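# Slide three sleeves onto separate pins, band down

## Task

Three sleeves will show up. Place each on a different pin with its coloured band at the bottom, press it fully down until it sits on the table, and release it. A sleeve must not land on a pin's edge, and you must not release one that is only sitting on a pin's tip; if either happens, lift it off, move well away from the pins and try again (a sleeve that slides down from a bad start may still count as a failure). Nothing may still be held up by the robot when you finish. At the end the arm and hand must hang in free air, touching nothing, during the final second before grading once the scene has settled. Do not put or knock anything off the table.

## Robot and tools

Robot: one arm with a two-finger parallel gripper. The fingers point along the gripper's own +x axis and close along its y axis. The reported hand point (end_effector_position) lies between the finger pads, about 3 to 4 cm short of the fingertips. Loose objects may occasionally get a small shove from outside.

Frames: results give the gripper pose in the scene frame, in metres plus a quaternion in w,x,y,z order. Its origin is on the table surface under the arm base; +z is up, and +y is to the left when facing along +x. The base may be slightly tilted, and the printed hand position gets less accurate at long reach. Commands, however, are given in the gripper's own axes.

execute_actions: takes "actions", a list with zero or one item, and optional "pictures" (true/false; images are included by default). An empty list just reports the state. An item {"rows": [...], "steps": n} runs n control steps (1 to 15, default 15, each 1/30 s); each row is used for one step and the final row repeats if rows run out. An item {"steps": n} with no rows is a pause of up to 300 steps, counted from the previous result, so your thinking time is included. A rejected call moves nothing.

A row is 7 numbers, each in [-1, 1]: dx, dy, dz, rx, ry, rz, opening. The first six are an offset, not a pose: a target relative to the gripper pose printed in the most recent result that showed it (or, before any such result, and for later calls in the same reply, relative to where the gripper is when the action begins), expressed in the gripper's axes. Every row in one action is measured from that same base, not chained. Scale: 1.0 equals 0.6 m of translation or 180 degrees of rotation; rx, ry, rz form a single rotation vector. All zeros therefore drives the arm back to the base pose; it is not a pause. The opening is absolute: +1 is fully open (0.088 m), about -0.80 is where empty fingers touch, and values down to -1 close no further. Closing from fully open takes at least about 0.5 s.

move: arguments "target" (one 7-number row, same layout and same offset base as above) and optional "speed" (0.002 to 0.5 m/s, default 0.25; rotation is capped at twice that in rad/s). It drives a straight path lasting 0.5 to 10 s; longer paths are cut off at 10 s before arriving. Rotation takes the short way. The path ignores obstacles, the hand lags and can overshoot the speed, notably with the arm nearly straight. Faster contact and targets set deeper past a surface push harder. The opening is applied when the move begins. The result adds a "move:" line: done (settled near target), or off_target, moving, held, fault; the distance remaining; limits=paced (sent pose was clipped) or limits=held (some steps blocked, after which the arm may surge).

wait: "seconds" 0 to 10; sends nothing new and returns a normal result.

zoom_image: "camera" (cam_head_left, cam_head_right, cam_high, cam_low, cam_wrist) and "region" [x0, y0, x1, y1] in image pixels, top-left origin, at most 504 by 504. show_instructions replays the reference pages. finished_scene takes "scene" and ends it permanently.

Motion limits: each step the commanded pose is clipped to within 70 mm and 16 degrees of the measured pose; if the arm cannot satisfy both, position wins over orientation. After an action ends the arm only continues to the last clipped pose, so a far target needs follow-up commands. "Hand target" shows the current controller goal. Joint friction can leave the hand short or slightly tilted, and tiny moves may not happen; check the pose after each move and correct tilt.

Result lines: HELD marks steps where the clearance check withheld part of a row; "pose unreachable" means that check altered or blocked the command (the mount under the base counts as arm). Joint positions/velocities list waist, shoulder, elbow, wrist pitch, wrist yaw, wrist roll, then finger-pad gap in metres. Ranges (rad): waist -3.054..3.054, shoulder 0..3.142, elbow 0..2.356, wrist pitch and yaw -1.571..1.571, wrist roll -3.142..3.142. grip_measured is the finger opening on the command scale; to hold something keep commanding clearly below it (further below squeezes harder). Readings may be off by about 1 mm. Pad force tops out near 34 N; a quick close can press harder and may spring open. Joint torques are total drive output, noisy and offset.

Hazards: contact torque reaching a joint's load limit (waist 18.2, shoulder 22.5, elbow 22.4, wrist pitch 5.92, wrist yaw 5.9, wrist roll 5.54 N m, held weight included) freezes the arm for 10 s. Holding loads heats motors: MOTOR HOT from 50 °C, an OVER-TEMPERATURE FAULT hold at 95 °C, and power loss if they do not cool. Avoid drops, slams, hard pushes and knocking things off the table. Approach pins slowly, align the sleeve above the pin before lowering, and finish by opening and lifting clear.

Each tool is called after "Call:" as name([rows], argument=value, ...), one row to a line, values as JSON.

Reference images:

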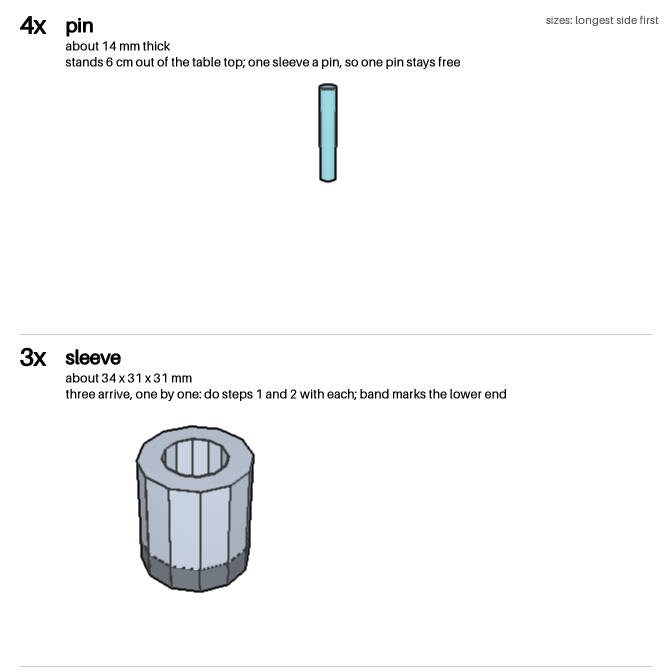

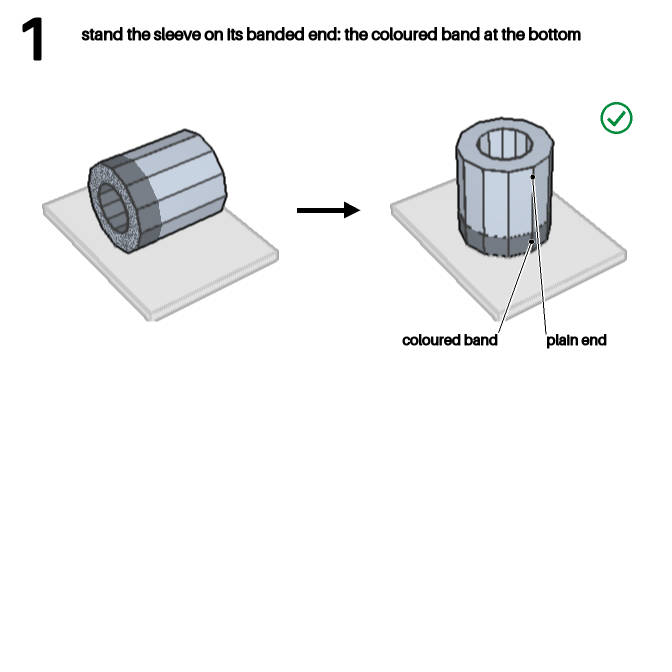

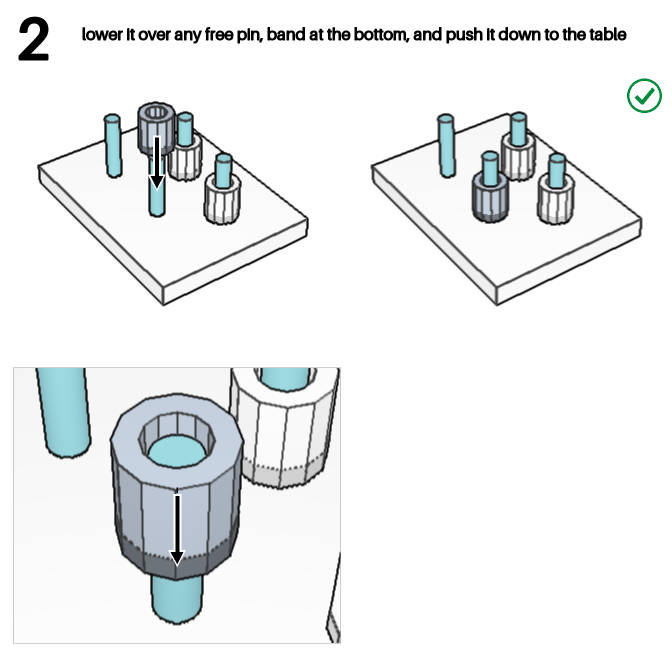

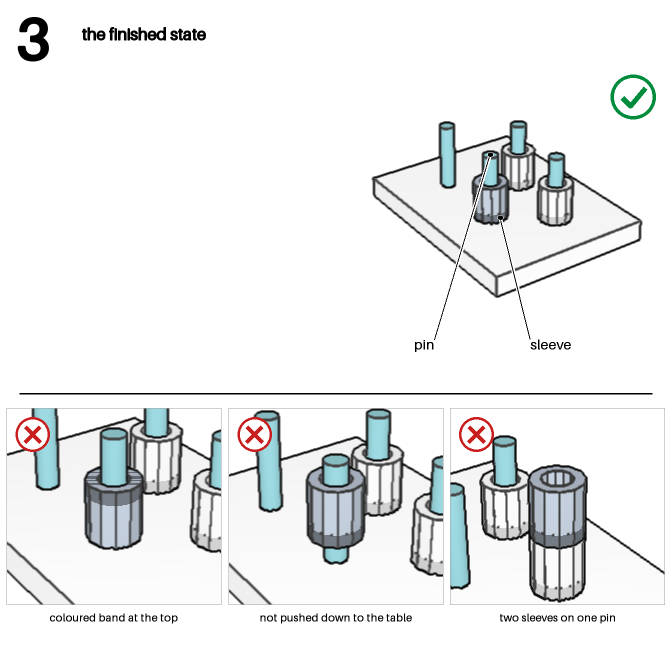

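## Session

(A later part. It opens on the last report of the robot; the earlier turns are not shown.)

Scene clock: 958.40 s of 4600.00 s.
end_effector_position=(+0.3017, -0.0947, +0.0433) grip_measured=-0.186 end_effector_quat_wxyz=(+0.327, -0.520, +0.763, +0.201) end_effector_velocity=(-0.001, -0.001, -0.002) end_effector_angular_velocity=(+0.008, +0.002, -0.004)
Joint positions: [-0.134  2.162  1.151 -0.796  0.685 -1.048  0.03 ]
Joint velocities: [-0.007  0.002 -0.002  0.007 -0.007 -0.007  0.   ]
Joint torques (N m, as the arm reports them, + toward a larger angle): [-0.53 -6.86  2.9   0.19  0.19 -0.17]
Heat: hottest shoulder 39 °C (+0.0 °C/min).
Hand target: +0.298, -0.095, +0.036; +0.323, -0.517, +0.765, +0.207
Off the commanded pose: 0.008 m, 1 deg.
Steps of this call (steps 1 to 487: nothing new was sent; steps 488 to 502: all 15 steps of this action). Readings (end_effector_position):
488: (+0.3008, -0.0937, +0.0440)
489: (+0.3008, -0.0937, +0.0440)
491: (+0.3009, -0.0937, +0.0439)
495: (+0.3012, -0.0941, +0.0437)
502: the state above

Call:
execute_actions([
  {"rows": [[0.004,0.002,0.004,0,0,0,-0.42],[0.002,0.001,0.002,0,0,0,-0.38],[0,0,0,0,0,0,-0.34],[-0.001,0,-0.001,0,0,0,-0.30],[-0.001,0,-0.001,0,0,0,-0.26],[-0.001,0,-0.001,0,0,0,-0.22],[-0.001,0,-0.001,0,0,0,-0.19],[-0.001,0,-0.001,0,0,0,-0.16],[-0.001,0,-0.001,0,0,0,-0.12],[-0.001,0,-0.001,0,0,0,-0.07],[-0.001,0,-0.001,0,0,0,-0.02],[-0.001,0,-0.001,0,0,0,0.04],[-0.001,0,-0.001,0,0,0,0.10],[-0.001,0,-0.001,0,0,0,0.15],[-0.001,0,-0.001,0,0,0,0.20]], "steps": 15},
])

Scene clock: 964.97 s of 4600.00 s.
end_effector_position=(+0.3013, -0.0950, +0.0433) grip_measured=+0.034 end_effector_quat_wxyz=(+0.325, -0.521, +0.763, +0.201) end_effector_velocity=(-0.003, +0.002, -0.003) end_effector_angular_velocity=(+0.022, +0.017, -0.005)
Joint positions: [-0.134  2.163  1.151 -0.797  0.688 -1.049  0.041]
Joint velocities: [-0.002  0.002 -0.002 -0.007 -0.022 -0.007  0.073]
Joint torques (N m, as the arm reports them, + toward a larger angle): [-0.35 -9.27  3.54 -0.47  0.22 -0.05]
Heat: hottest shoulder 38 °C (-1.0 °C/min).
Hand target: +0.302, -0.095, +0.044; +0.327, -0.520, +0.763, +0.202
Off the commanded pose: 0.001 m, 0 deg.
Steps of this call (steps 1 to 182: nothing new was sent; steps 183 to 197: all 15 steps of this action). Readings (end_effector_position):
183: (+0.3018, -0.0949, +0.0430)
184: (+0.3018, -0.0949, +0.0430)
186: (+0.3018, -0.0950, +0.0430)
190: (+0.3016, -0.0950, +0.0431)
197: the state above
camera_calibration (this result's frames):
cam_wrist: T_world_to_cam=[[0.926471, -0.376354, 0.00320429, -0.301511], [-0.160823, -0.388171, 0.907446, -0.00258101], [-0.340277, -0.841238, -0.420156, 0.112515], [0, 0, 0, 1]] pos_world=[0.317212, -0.0198247, 0.0505821]

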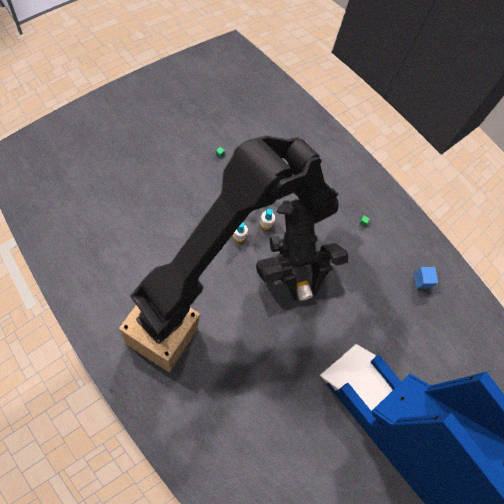

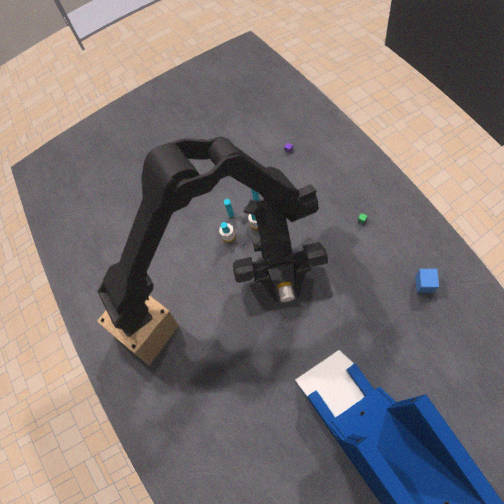

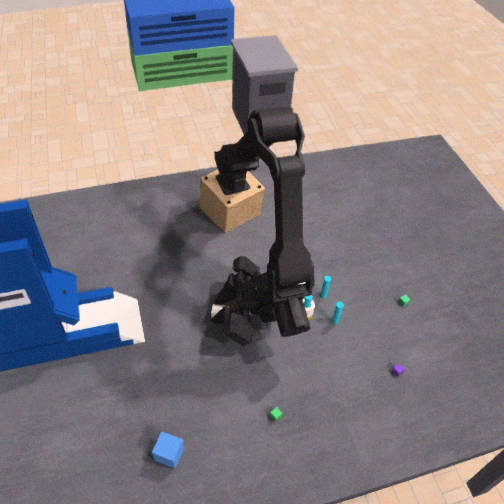

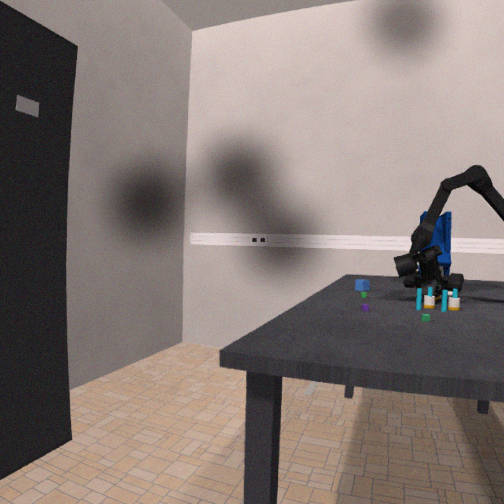

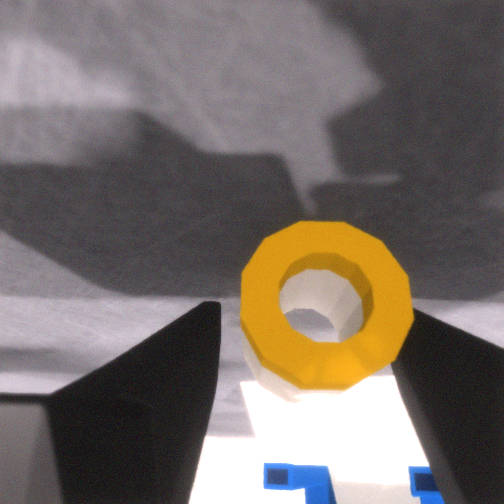

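Call:
move(target=[-0.03, -0.004, -0.03, 0, 0, 0, 0.5], speed=0.15)

Call:
move(target=[0.0625, 0, -0.0718, 0, -0.5, 0, 0.5], speed=0.45)

Scene clock: 989.67 s of 4600.00 s.
end_effector_position=(+0.2998, -0.0950, +0.0645) grip_measured=+0.499 end_effector_quat_wxyz=(+0.321, -0.519, +0.765, +0.204) end_effector_velocity=(-0.005, +0.002, -0.000) end_effector_angular_velocity=(+0.022, +0.027, -0.005)
Joint positions: [-0.136  2.105  1.16  -0.874  0.688 -1.051  0.063]
Joint velocities: [-0.002 -0.002 -0.002 -0.022 -0.022 -0.007 -0.   ]
Joint torques (N m, as the arm reports them, + toward a larger angle): [ -0.6  -10.17   4.58  -0.56   0.36  -0.19]
Heat: hottest shoulder 39 °C (-1.0 °C/min).
Hand target: +0.303, -0.096, +0.069; +0.326, -0.521, +0.763, +0.201
Off the commanded pose: 0.005 m, 1 deg.
move: done
camera_calibration (this result's frames):
cam_wrist: T_world_to_cam=[[0.925865, -0.377779, -0.00751556, -0.29942], [-0.151134, -0.388483, 0.908977, -0.0251739], [-0.346312, -0.840454, -0.416778, 0.122626], [0, 0, 0, 1]] pos_world=[0.315885, -0.0198324, 0.0717401]

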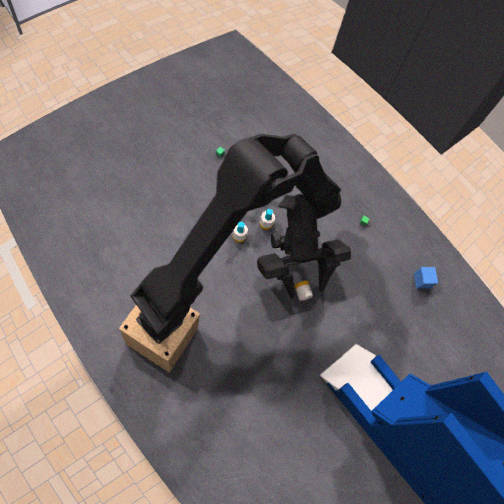

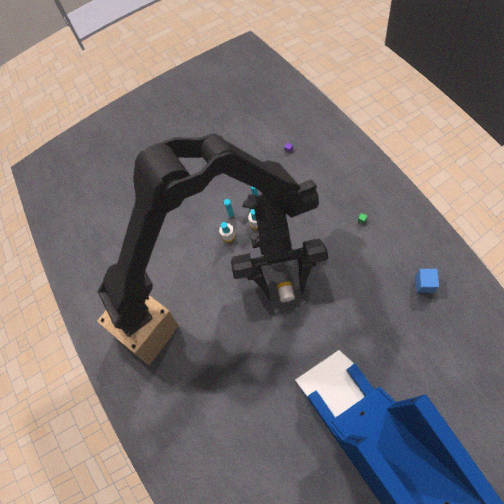

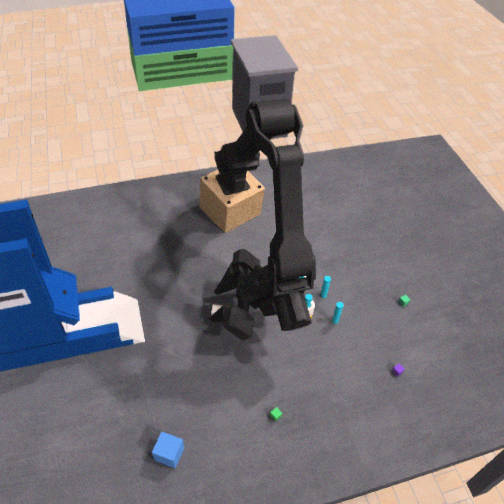

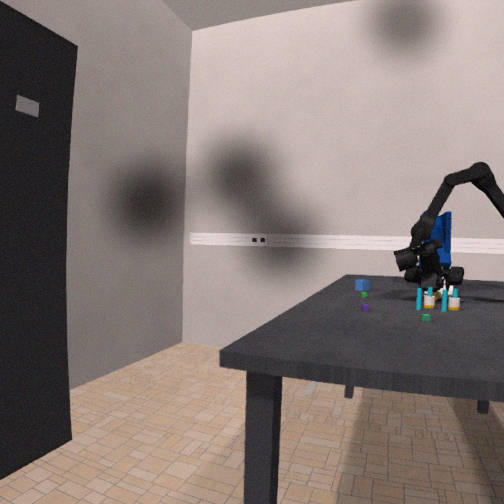

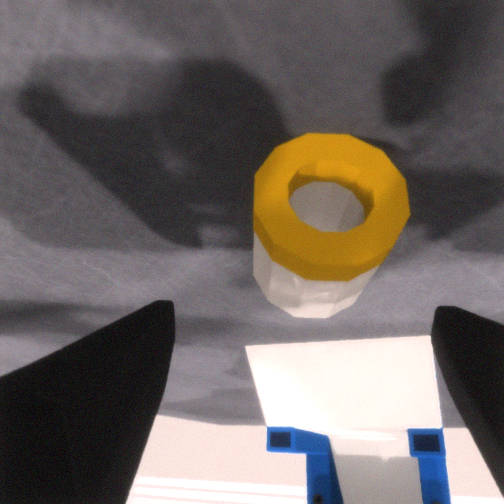

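Scene clock: 992.07 s of 4600.00 s.
end_effector_position=(+0.2766, -0.1472, +0.0686) grip_measured=+0.500 end_effector_quat_wxyz=(+0.764, -0.220, +0.323, +0.513) end_effector_velocity=(-0.001, -0.001, +0.003) end_effector_angular_velocity=(+0.017, -0.001, +0.003)
Joint positions: [-0.964  2.188  1.225 -0.989 -0.77  -2.196  0.064]
Joint velocities: [-0.007  0.007  0.017 -0.037 -0.007 -0.022 -0.   ]
Joint torques (N m, as the arm reports them, + toward a larger angle): [-1.01 -7.91  4.53 -0.66 -0.47 -0.16]
Heat: hottest shoulder 39 °C (-1.0 °C/min).
Hand target: +0.277, -0.148, +0.067; +0.766, -0.218, +0.320, +0.514
Off the commanded pose: 0.002 m, 1 deg.
move: done
camera_calibration (this result's frames):
cam_wrist: T_world_to_cam=[[0.937058, -0.349141, 0.00477476, -0.297355], [-0.317395, -0.857397, -0.405131, 0.0144862], [0.145542, 0.378116, -0.914246, 0.149885], [0, 0, 0, 1]] pos_world=[0.261422, -0.148072, 0.144321]

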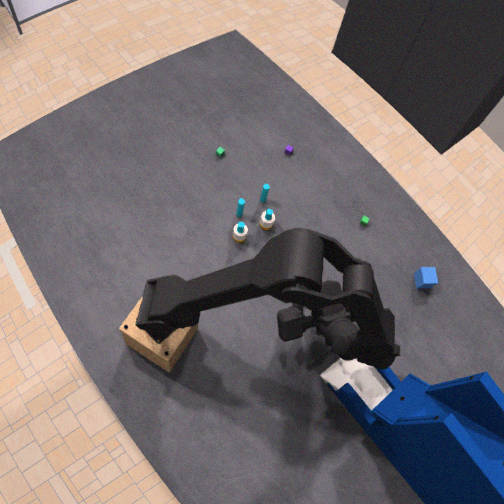

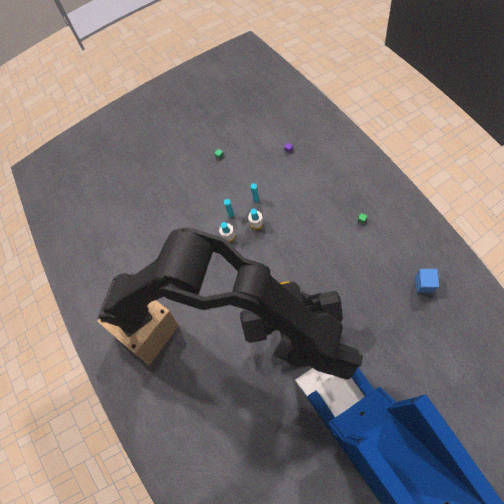

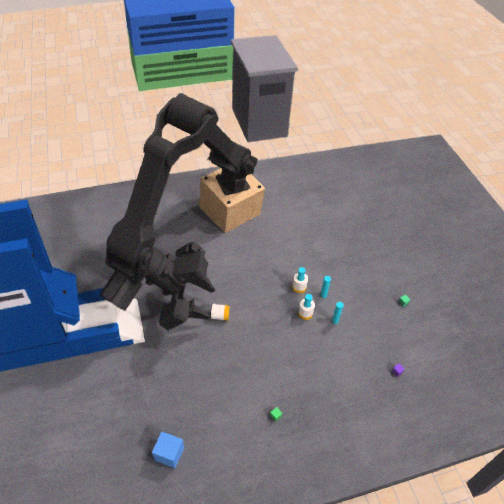

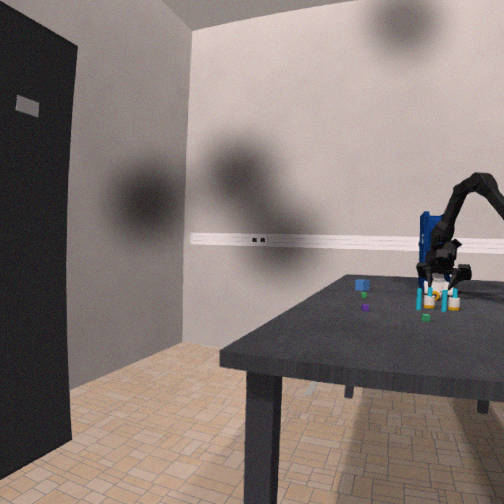

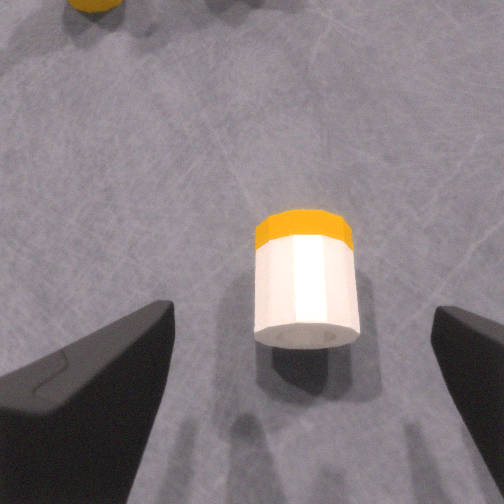

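Call:
zoom_image(camera="cam_wrist", region=[230, 195, 390, 365])

Region (230, 195, 390, 365) of cam_wrist's 504x504 image, scaled by 2.965, with more detail than that image has; it fills the left 474 columns of this view, and the rest is white.

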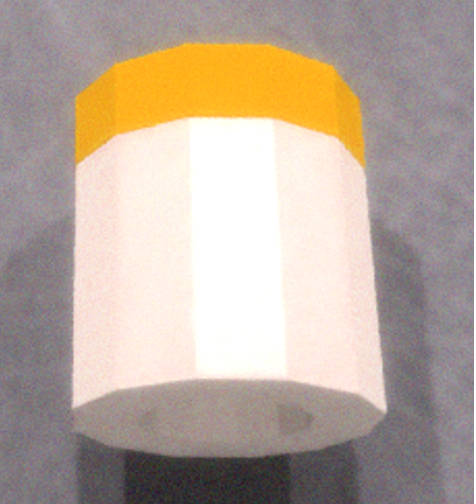

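Call:
move(target=[0.0723, 0.0003, -0.0133, -0.0043, -0.0028, -0.0003, 0.2], speed=0.1)

Scene clock: 1029.80 s of 4600.00 s.
end_effector_position=(+0.2879, -0.1276, +0.0353) grip_measured=+0.200 end_effector_quat_wxyz=(+0.764, -0.231, +0.315, +0.514) end_effector_velocity=(-0.001, +0.003, -0.000) end_effector_angular_velocity=(+0.013, +0.011, -0.016)
Joint positions: [-0.891  2.239  1.155 -0.789 -0.8   -2.117  0.049]
Joint velocities: [ 0.002 -0.002 -0.012  0.007 -0.007  0.022 -0.   ]
Joint torques (N m, as the arm reports them, + toward a larger angle): [-0.53 -7.84  2.71 -0.23 -0.48  0.16]
Heat: hottest shoulder 38 °C (-1.0 °C/min).
Hand target: +0.286, -0.125, +0.032; +0.764, -0.223, +0.316, +0.516
Off the commanded pose: 0.005 m, 1 deg.
move: done
camera_calibration (this result's frames):
cam_wrist: T_world_to_cam=[[0.940882, -0.337537, 0.0284754, -0.301435], [-0.297891, -0.86452, -0.404805, 0.0148853], [0.161254, 0.372391, -0.91396, 0.105098], [0, 0, 0, 1]] pos_world=[0.271101, -0.128014, 0.110665]

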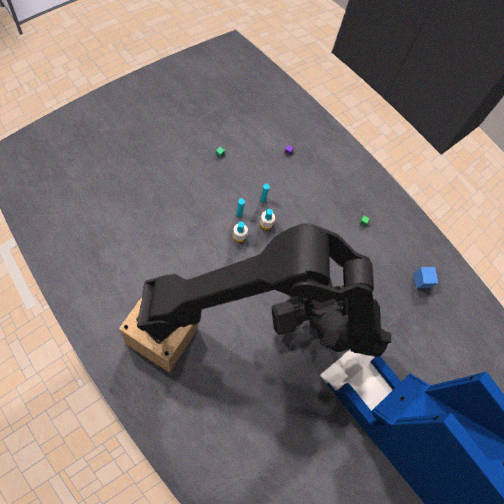

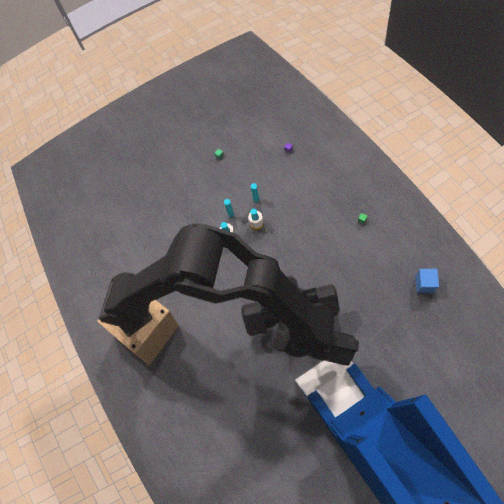

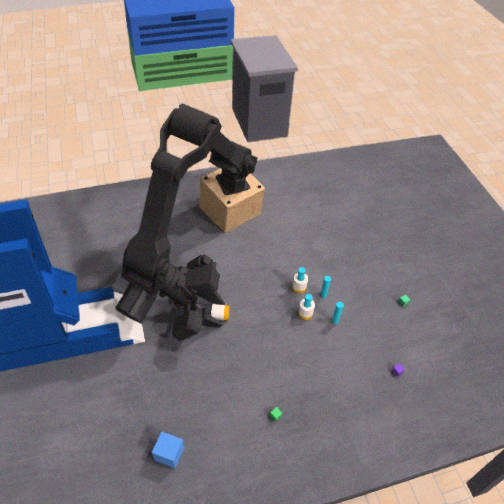

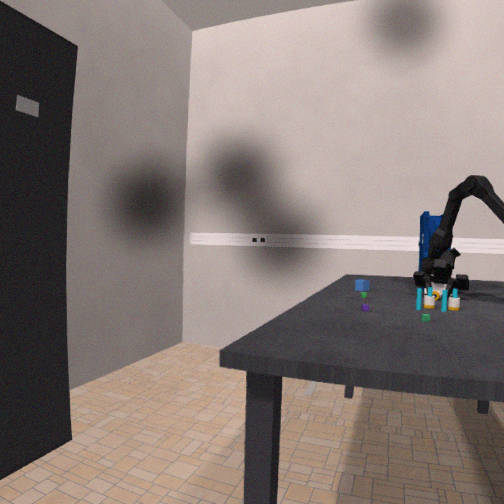

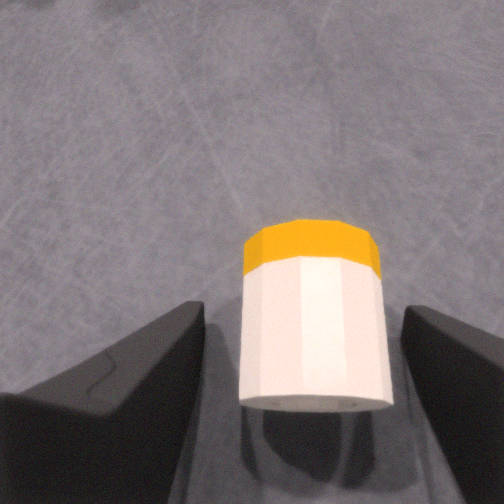

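Call:
execute_actions([
  {"rows": [[0.005,0.004,0,0.003,-0.003,0.002,0.15],[0.005,0.004,0,0.003,-0.003,0.002,0.10],[0.005,0.004,0,0.003,-0.003,0.002,0.05],[0.005,0.004,0,0.003,-0.003,0.002,0.0],[0.005,0.004,0,0.003,-0.003,0.002,-0.05],[0.005,0.004,0,0.003,-0.003,0.002,-0.09],[0.005,0.004,0,0.003,-0.003,0.002,-0.13],[0.005,0.004,0,0.003,-0.003,0.002,-0.17],[0.005,0.004,0,0.003,-0.003,0.002,-0.21],[0.005,0.004,0,0.003,-0.003,0.002,-0.25],[0.005,0.004,0,0.003,-0.003,0.002,-0.29],[0.005,0.004,0,0.003,-0.003,0.002,-0.33],[0.005,0.004,0,0.003,-0.003,0.002,-0.37],[0.005,0.004,0,0.003,-0.003,0.002,-0.41],[0.005,0.004,0,0.003,-0.003,0.002,-0.45]], "steps": 15},
])

Scene clock: 1057.40 s of 4600.00 s.
end_effector_position=(+0.2874, -0.1265, +0.0348) grip_measured=-0.188 end_effector_quat_wxyz=(+0.765, -0.227, +0.315, +0.514) end_effector_velocity=(-0.001, -0.001, +0.002) end_effector_angular_velocity=(+0.007, -0.004, -0.005)
Joint positions: [-0.891  2.241  1.153 -0.79  -0.803 -2.115  0.03 ]
Joint velocities: [-0.007 -0.002 -0.002 -0.007 -0.007 -0.007  0.   ]
Joint torques (N m, as the arm reports them, + toward a larger angle): [-0.55 -8.19  3.01 -0.31 -0.48 -0.06]
Heat: hottest shoulder 38 °C (-1.0 °C/min).
Hand target: +0.287, -0.125, +0.033; +0.765, -0.224, +0.314, +0.516
Off the commanded pose: 0.003 m, 0 deg.
Steps of this call (steps 1 to 813: nothing new was sent; steps 814 to 828: all 15 steps of this action). Readings (end_effector_position):
814: (+0.2878, -0.1268, +0.0346)
815: (+0.2876, -0.1267, +0.0347)
817: (+0.2874, -0.1265, +0.0348)
821: (+0.2874, -0.1265, +0.0348)
828: the state above
camera_calibration (this result's frames):
cam_wrist: T_world_to_cam=[[0.940026, -0.340316, 0.0231752, -0.300432], [-0.301658, -0.861115, -0.409248, 0.0171172], [0.15923, 0.377713, -0.912129, 0.105549], [0, 0, 0, 1]] pos_world=[0.27077, -0.127369, 0.110242]

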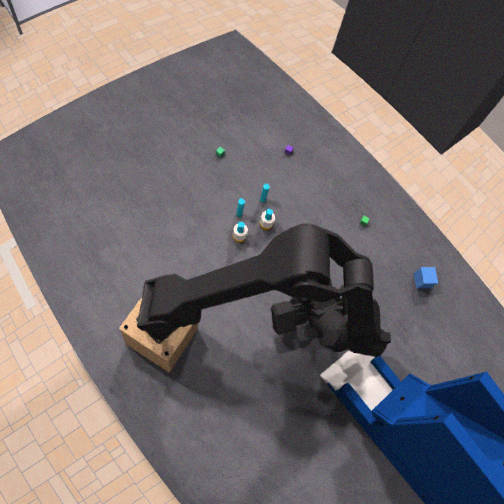

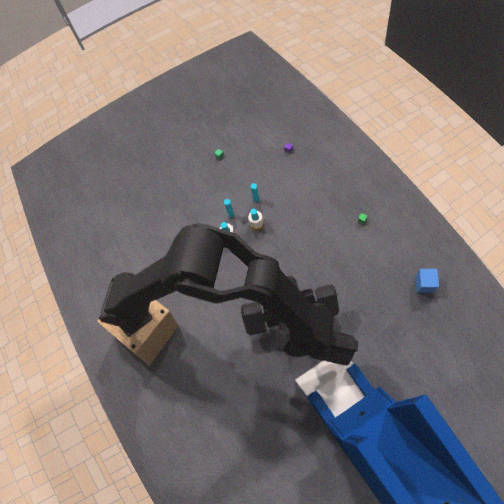

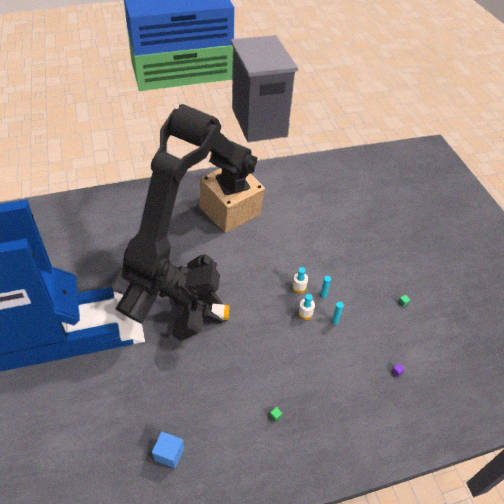

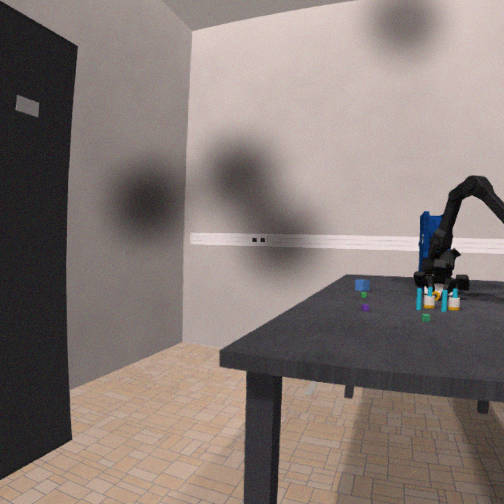

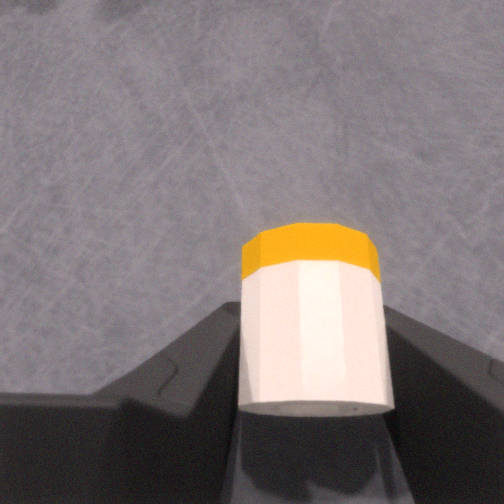

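Call:
move(target=[-0.0836, 0.005, 0.1249, 0, 0, 0, -0.45], speed=0.2)

Call:
move(target=[0.2567, 0.1487, 0.306, -0.316, 0.457, -0.0017, -0.45], speed=0.38)

Scene clock: 1099.17 s of 4600.00 s.
end_effector_position=(+0.2857, -0.1068, +0.1188) grip_measured=-0.188 end_effector_quat_wxyz=(+0.764, -0.222, +0.317, +0.517) end_effector_velocity=(-0.002, +0.005, +0.005) end_effector_angular_velocity=(+0.017, +0.001, +0.013)
Joint positions: [-0.872  1.977  1.145 -1.04  -0.807 -2.09   0.03 ]
Joint velocities: [ 0.002 -0.007  0.002 -0.037 -0.007 -0.022 -0.001]
Joint torques (N m, as the arm reports them, + toward a larger angle): [-0.45 -9.28  5.17 -0.62 -0.49  0.1 ]
Heat: hottest shoulder 39 °C (+1.0 °C/min).
Hand target: +0.288, -0.107, +0.123; +0.765, -0.227, +0.315, +0.514
Off the commanded pose: 0.006 m, 1 deg.
move: done
camera_calibration (this result's frames):
cam_wrist: T_world_to_cam=[[0.940155, -0.340557, 0.011414, -0.292822], [-0.305867, -0.858206, -0.412223, 0.0698375], [0.150181, 0.384062, -0.911012, 0.178058], [0, 0, 0, 1]] pos_world=[0.269918, -0.108173, 0.194344]

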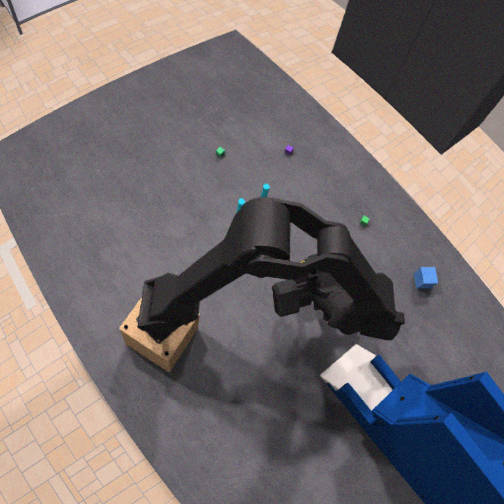

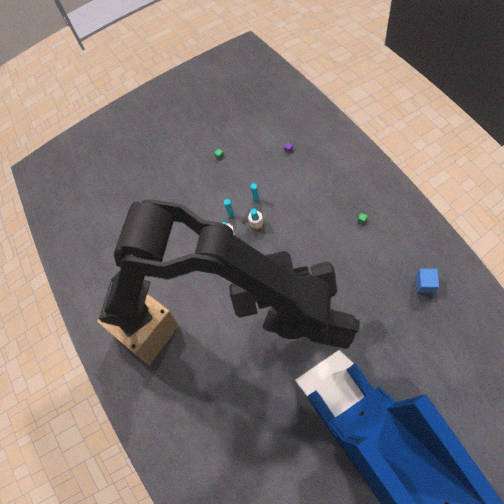

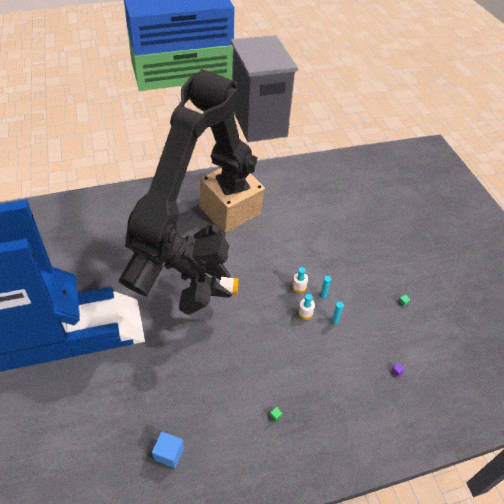

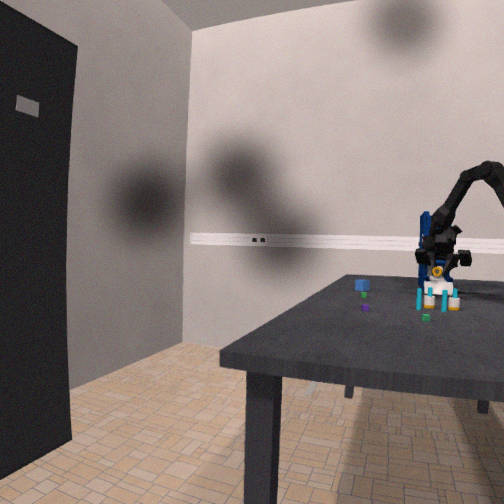

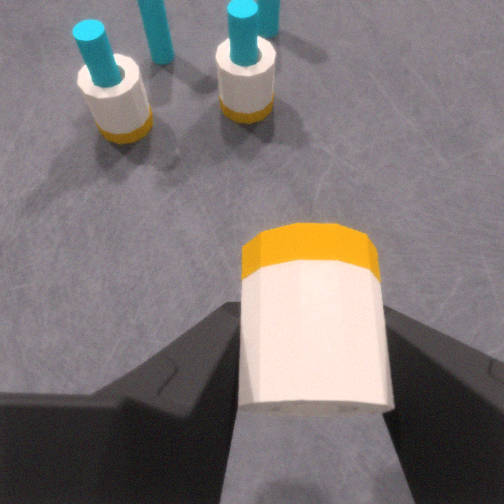

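Scene clock: 1102.07 s of 4600.00 s.
end_effector_position=(+0.2896, +0.1473, +0.1401) grip_measured=-0.188 end_effector_quat_wxyz=(-0.206, +0.802, -0.456, -0.326) end_effector_velocity=(+0.001, +0.001, -0.000) end_effector_angular_velocity=(-0.012, -0.003, -0.010)
Joint positions: [ 0.672  1.887  1.193 -1.039  0.789 -1.16   0.03 ]
Joint velocities: [ 0.002  0.017  0.017 -0.022  0.007  0.022 -0.   ]
Joint torques (N m, as the arm reports them, + toward a larger angle): [ 0.38 -7.06  5.74 -0.45  0.42  0.09]
Heat: hottest shoulder 39 °C (+1.0 °C/min).
Hand target: +0.291, +0.149, +0.140; -0.204, +0.803, -0.456, -0.323
Off the commanded pose: 0.004 m, 1 deg.
move: done
camera_calibration (this result's frames):
cam_wrist: T_world_to_cam=[[0.865906, 0.500187, 0.00444553, -0.311514], [0.209526, -0.370765, 0.904783, -0.10778], [0.454209, -0.782526, -0.425849, 0.115133], [0, 0, 0, 1]] pos_world=[0.24003, 0.205949, 0.147931]

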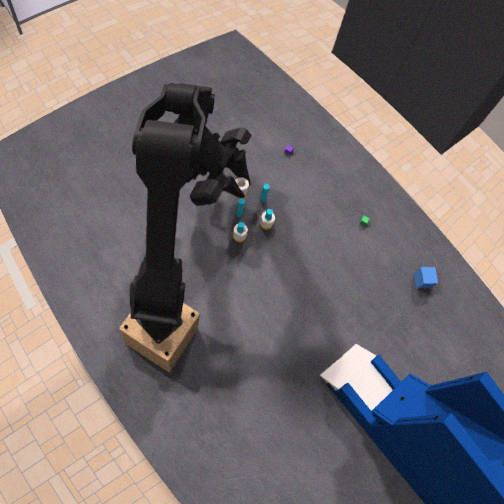

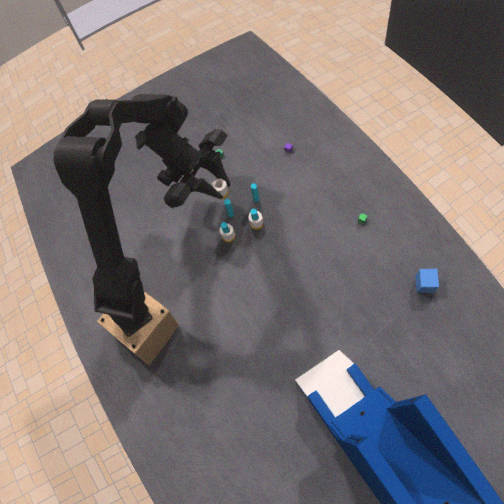

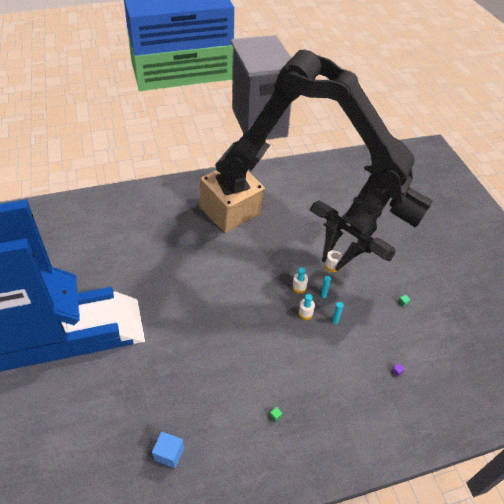

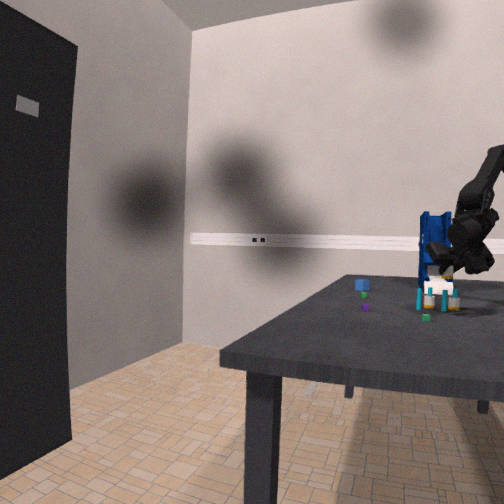

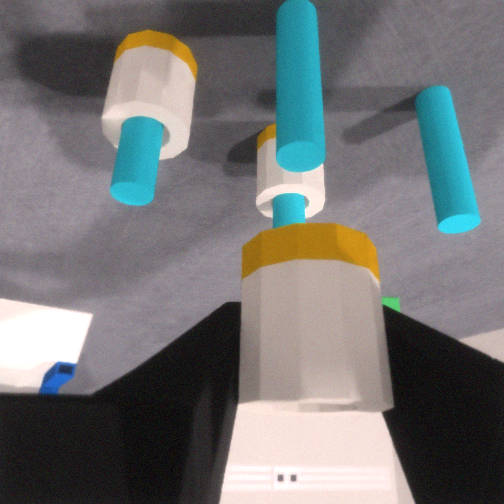

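Call:
zoom_image(camera="cam_wrist", region=[240, 0, 360, 190])

Call:
zoom_image(camera="cam_wrist", region=[225, 210, 405, 425])

Region (240, 0, 360, 190) of cam_wrist's 504x504 image, scaled by 2.653, with more detail than that image has; it fills the left 318 columns of this view, and the rest is white.

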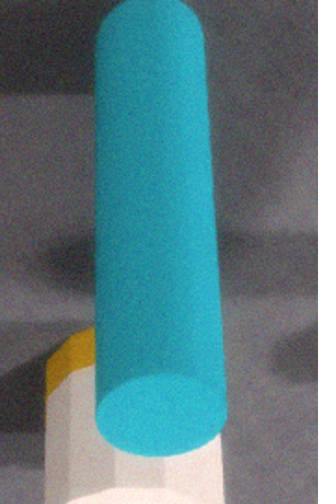

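Region (225, 210, 405, 425) of cam_wrist's 504x504 image, scaled by 2.344, with more detail than that image has; it fills the left 422 columns of this view, and the rest is white.

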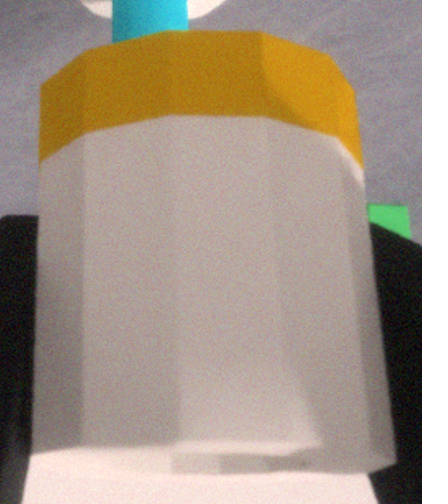

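Call:
move(target=[0.0409, 0.0048, 0.0157, -0.004, 0, 0.004, -0.45], speed=0.05)

Call:
zoom_image(camera="cam_wrist", region=[250, 150, 370, 250])

Call:
zoom_image(camera="cam_wrist", region=[250, 0, 370, 100])

Scene clock: 1162.93 s of 4600.00 s.
end_effector_position=(+0.2945, +0.1395, +0.1201) grip_measured=-0.188 end_effector_quat_wxyz=(-0.206, +0.802, -0.456, -0.327) end_effector_velocity=(+0.004, +0.001, +0.002) end_effector_angular_velocity=(+0.011, -0.020, +0.003)
Joint positions: [ 0.641  1.915  1.145 -0.933  0.791 -1.203  0.03 ]
Joint velocities: [-0.002 -0.007 -0.002  0.022  0.007 -0.007 -0.   ]
Joint torques (N m, as the arm reports them, + toward a larger angle): [ 0.03 -7.34  3.95 -0.1   0.29 -0.2 ]
Heat: hottest shoulder 38 °C (-1.0 °C/min).
Hand target: +0.293, +0.137, +0.116; -0.199, +0.801, -0.459, -0.330
Off the commanded pose: 0.005 m, 1 deg.
move: done
camera_calibration (this result's frames):
cam_wrist: T_world_to_cam=[[0.866323, 0.499478, 0.002363, -0.311506], [0.211596, -0.371282, 0.904089, -0.0940217], [0.45245, -0.782733, -0.427338, 0.0990419], [0, 0, 0, 1]] pos_world=[0.244948, 0.198205, 0.128064]

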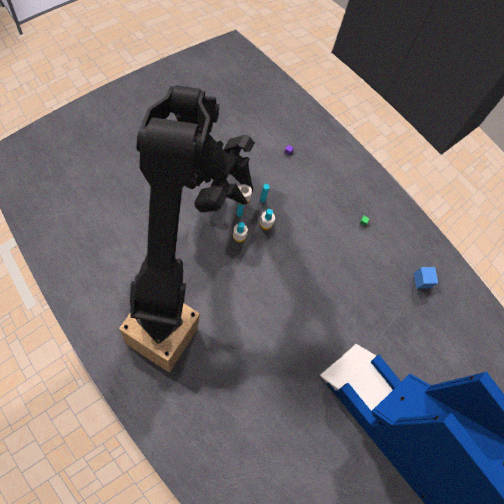

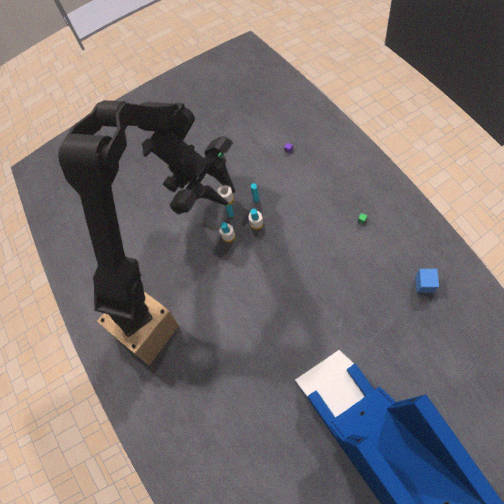

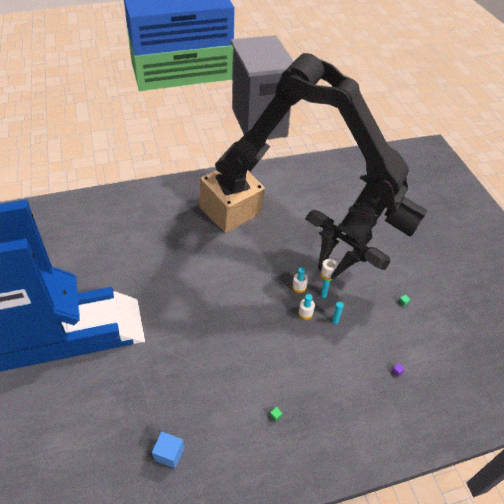

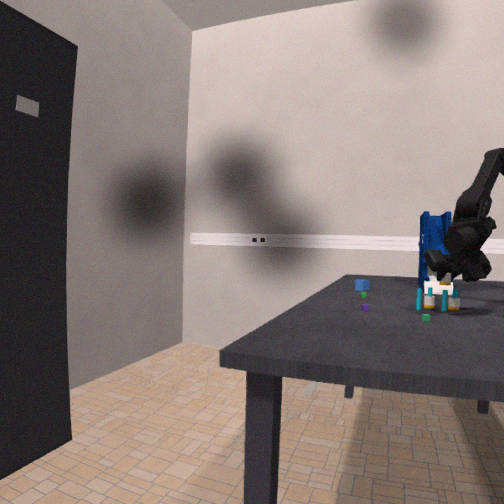

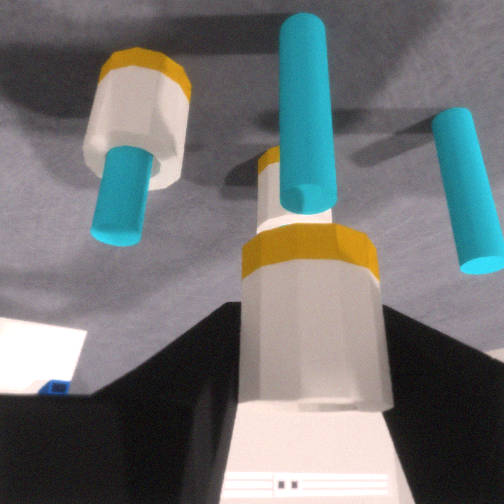

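Region (250, 150, 370, 250) of cam_wrist's 504x504 image, scaled by 4.200, with more detail than that image has.

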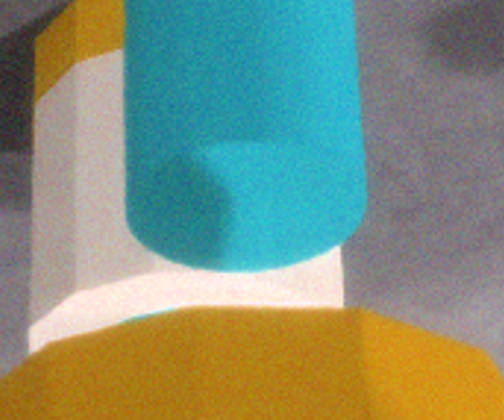

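Region (250, 0, 370, 100) of cam_wrist's 504x504 image, scaled by 4.200, with more detail than that image has.

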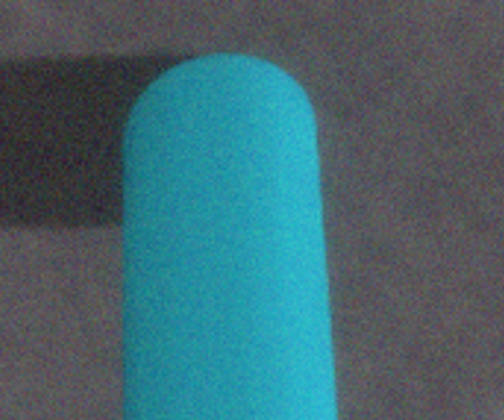

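Call:
zoom_image(camera="cam_high", region=[285, 245, 365, 325])

Call:
zoom_image(camera="cam_wrist", region=[70, 110, 200, 255])

Region (285, 245, 365, 325) of cam_high's 504x504 image, scaled by 6.300, with more detail than that image has.

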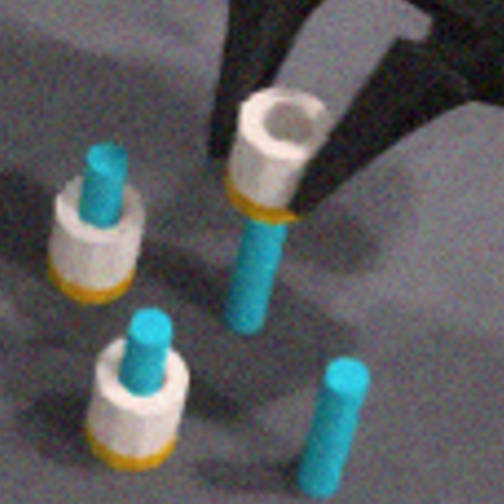

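Region (70, 110, 200, 255) of cam_wrist's 504x504 image, scaled by 3.476, with more detail than that image has; it fills the left 452 columns of this view, and the rest is white.

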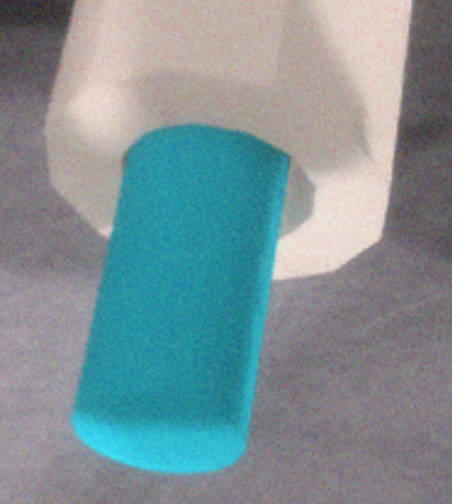

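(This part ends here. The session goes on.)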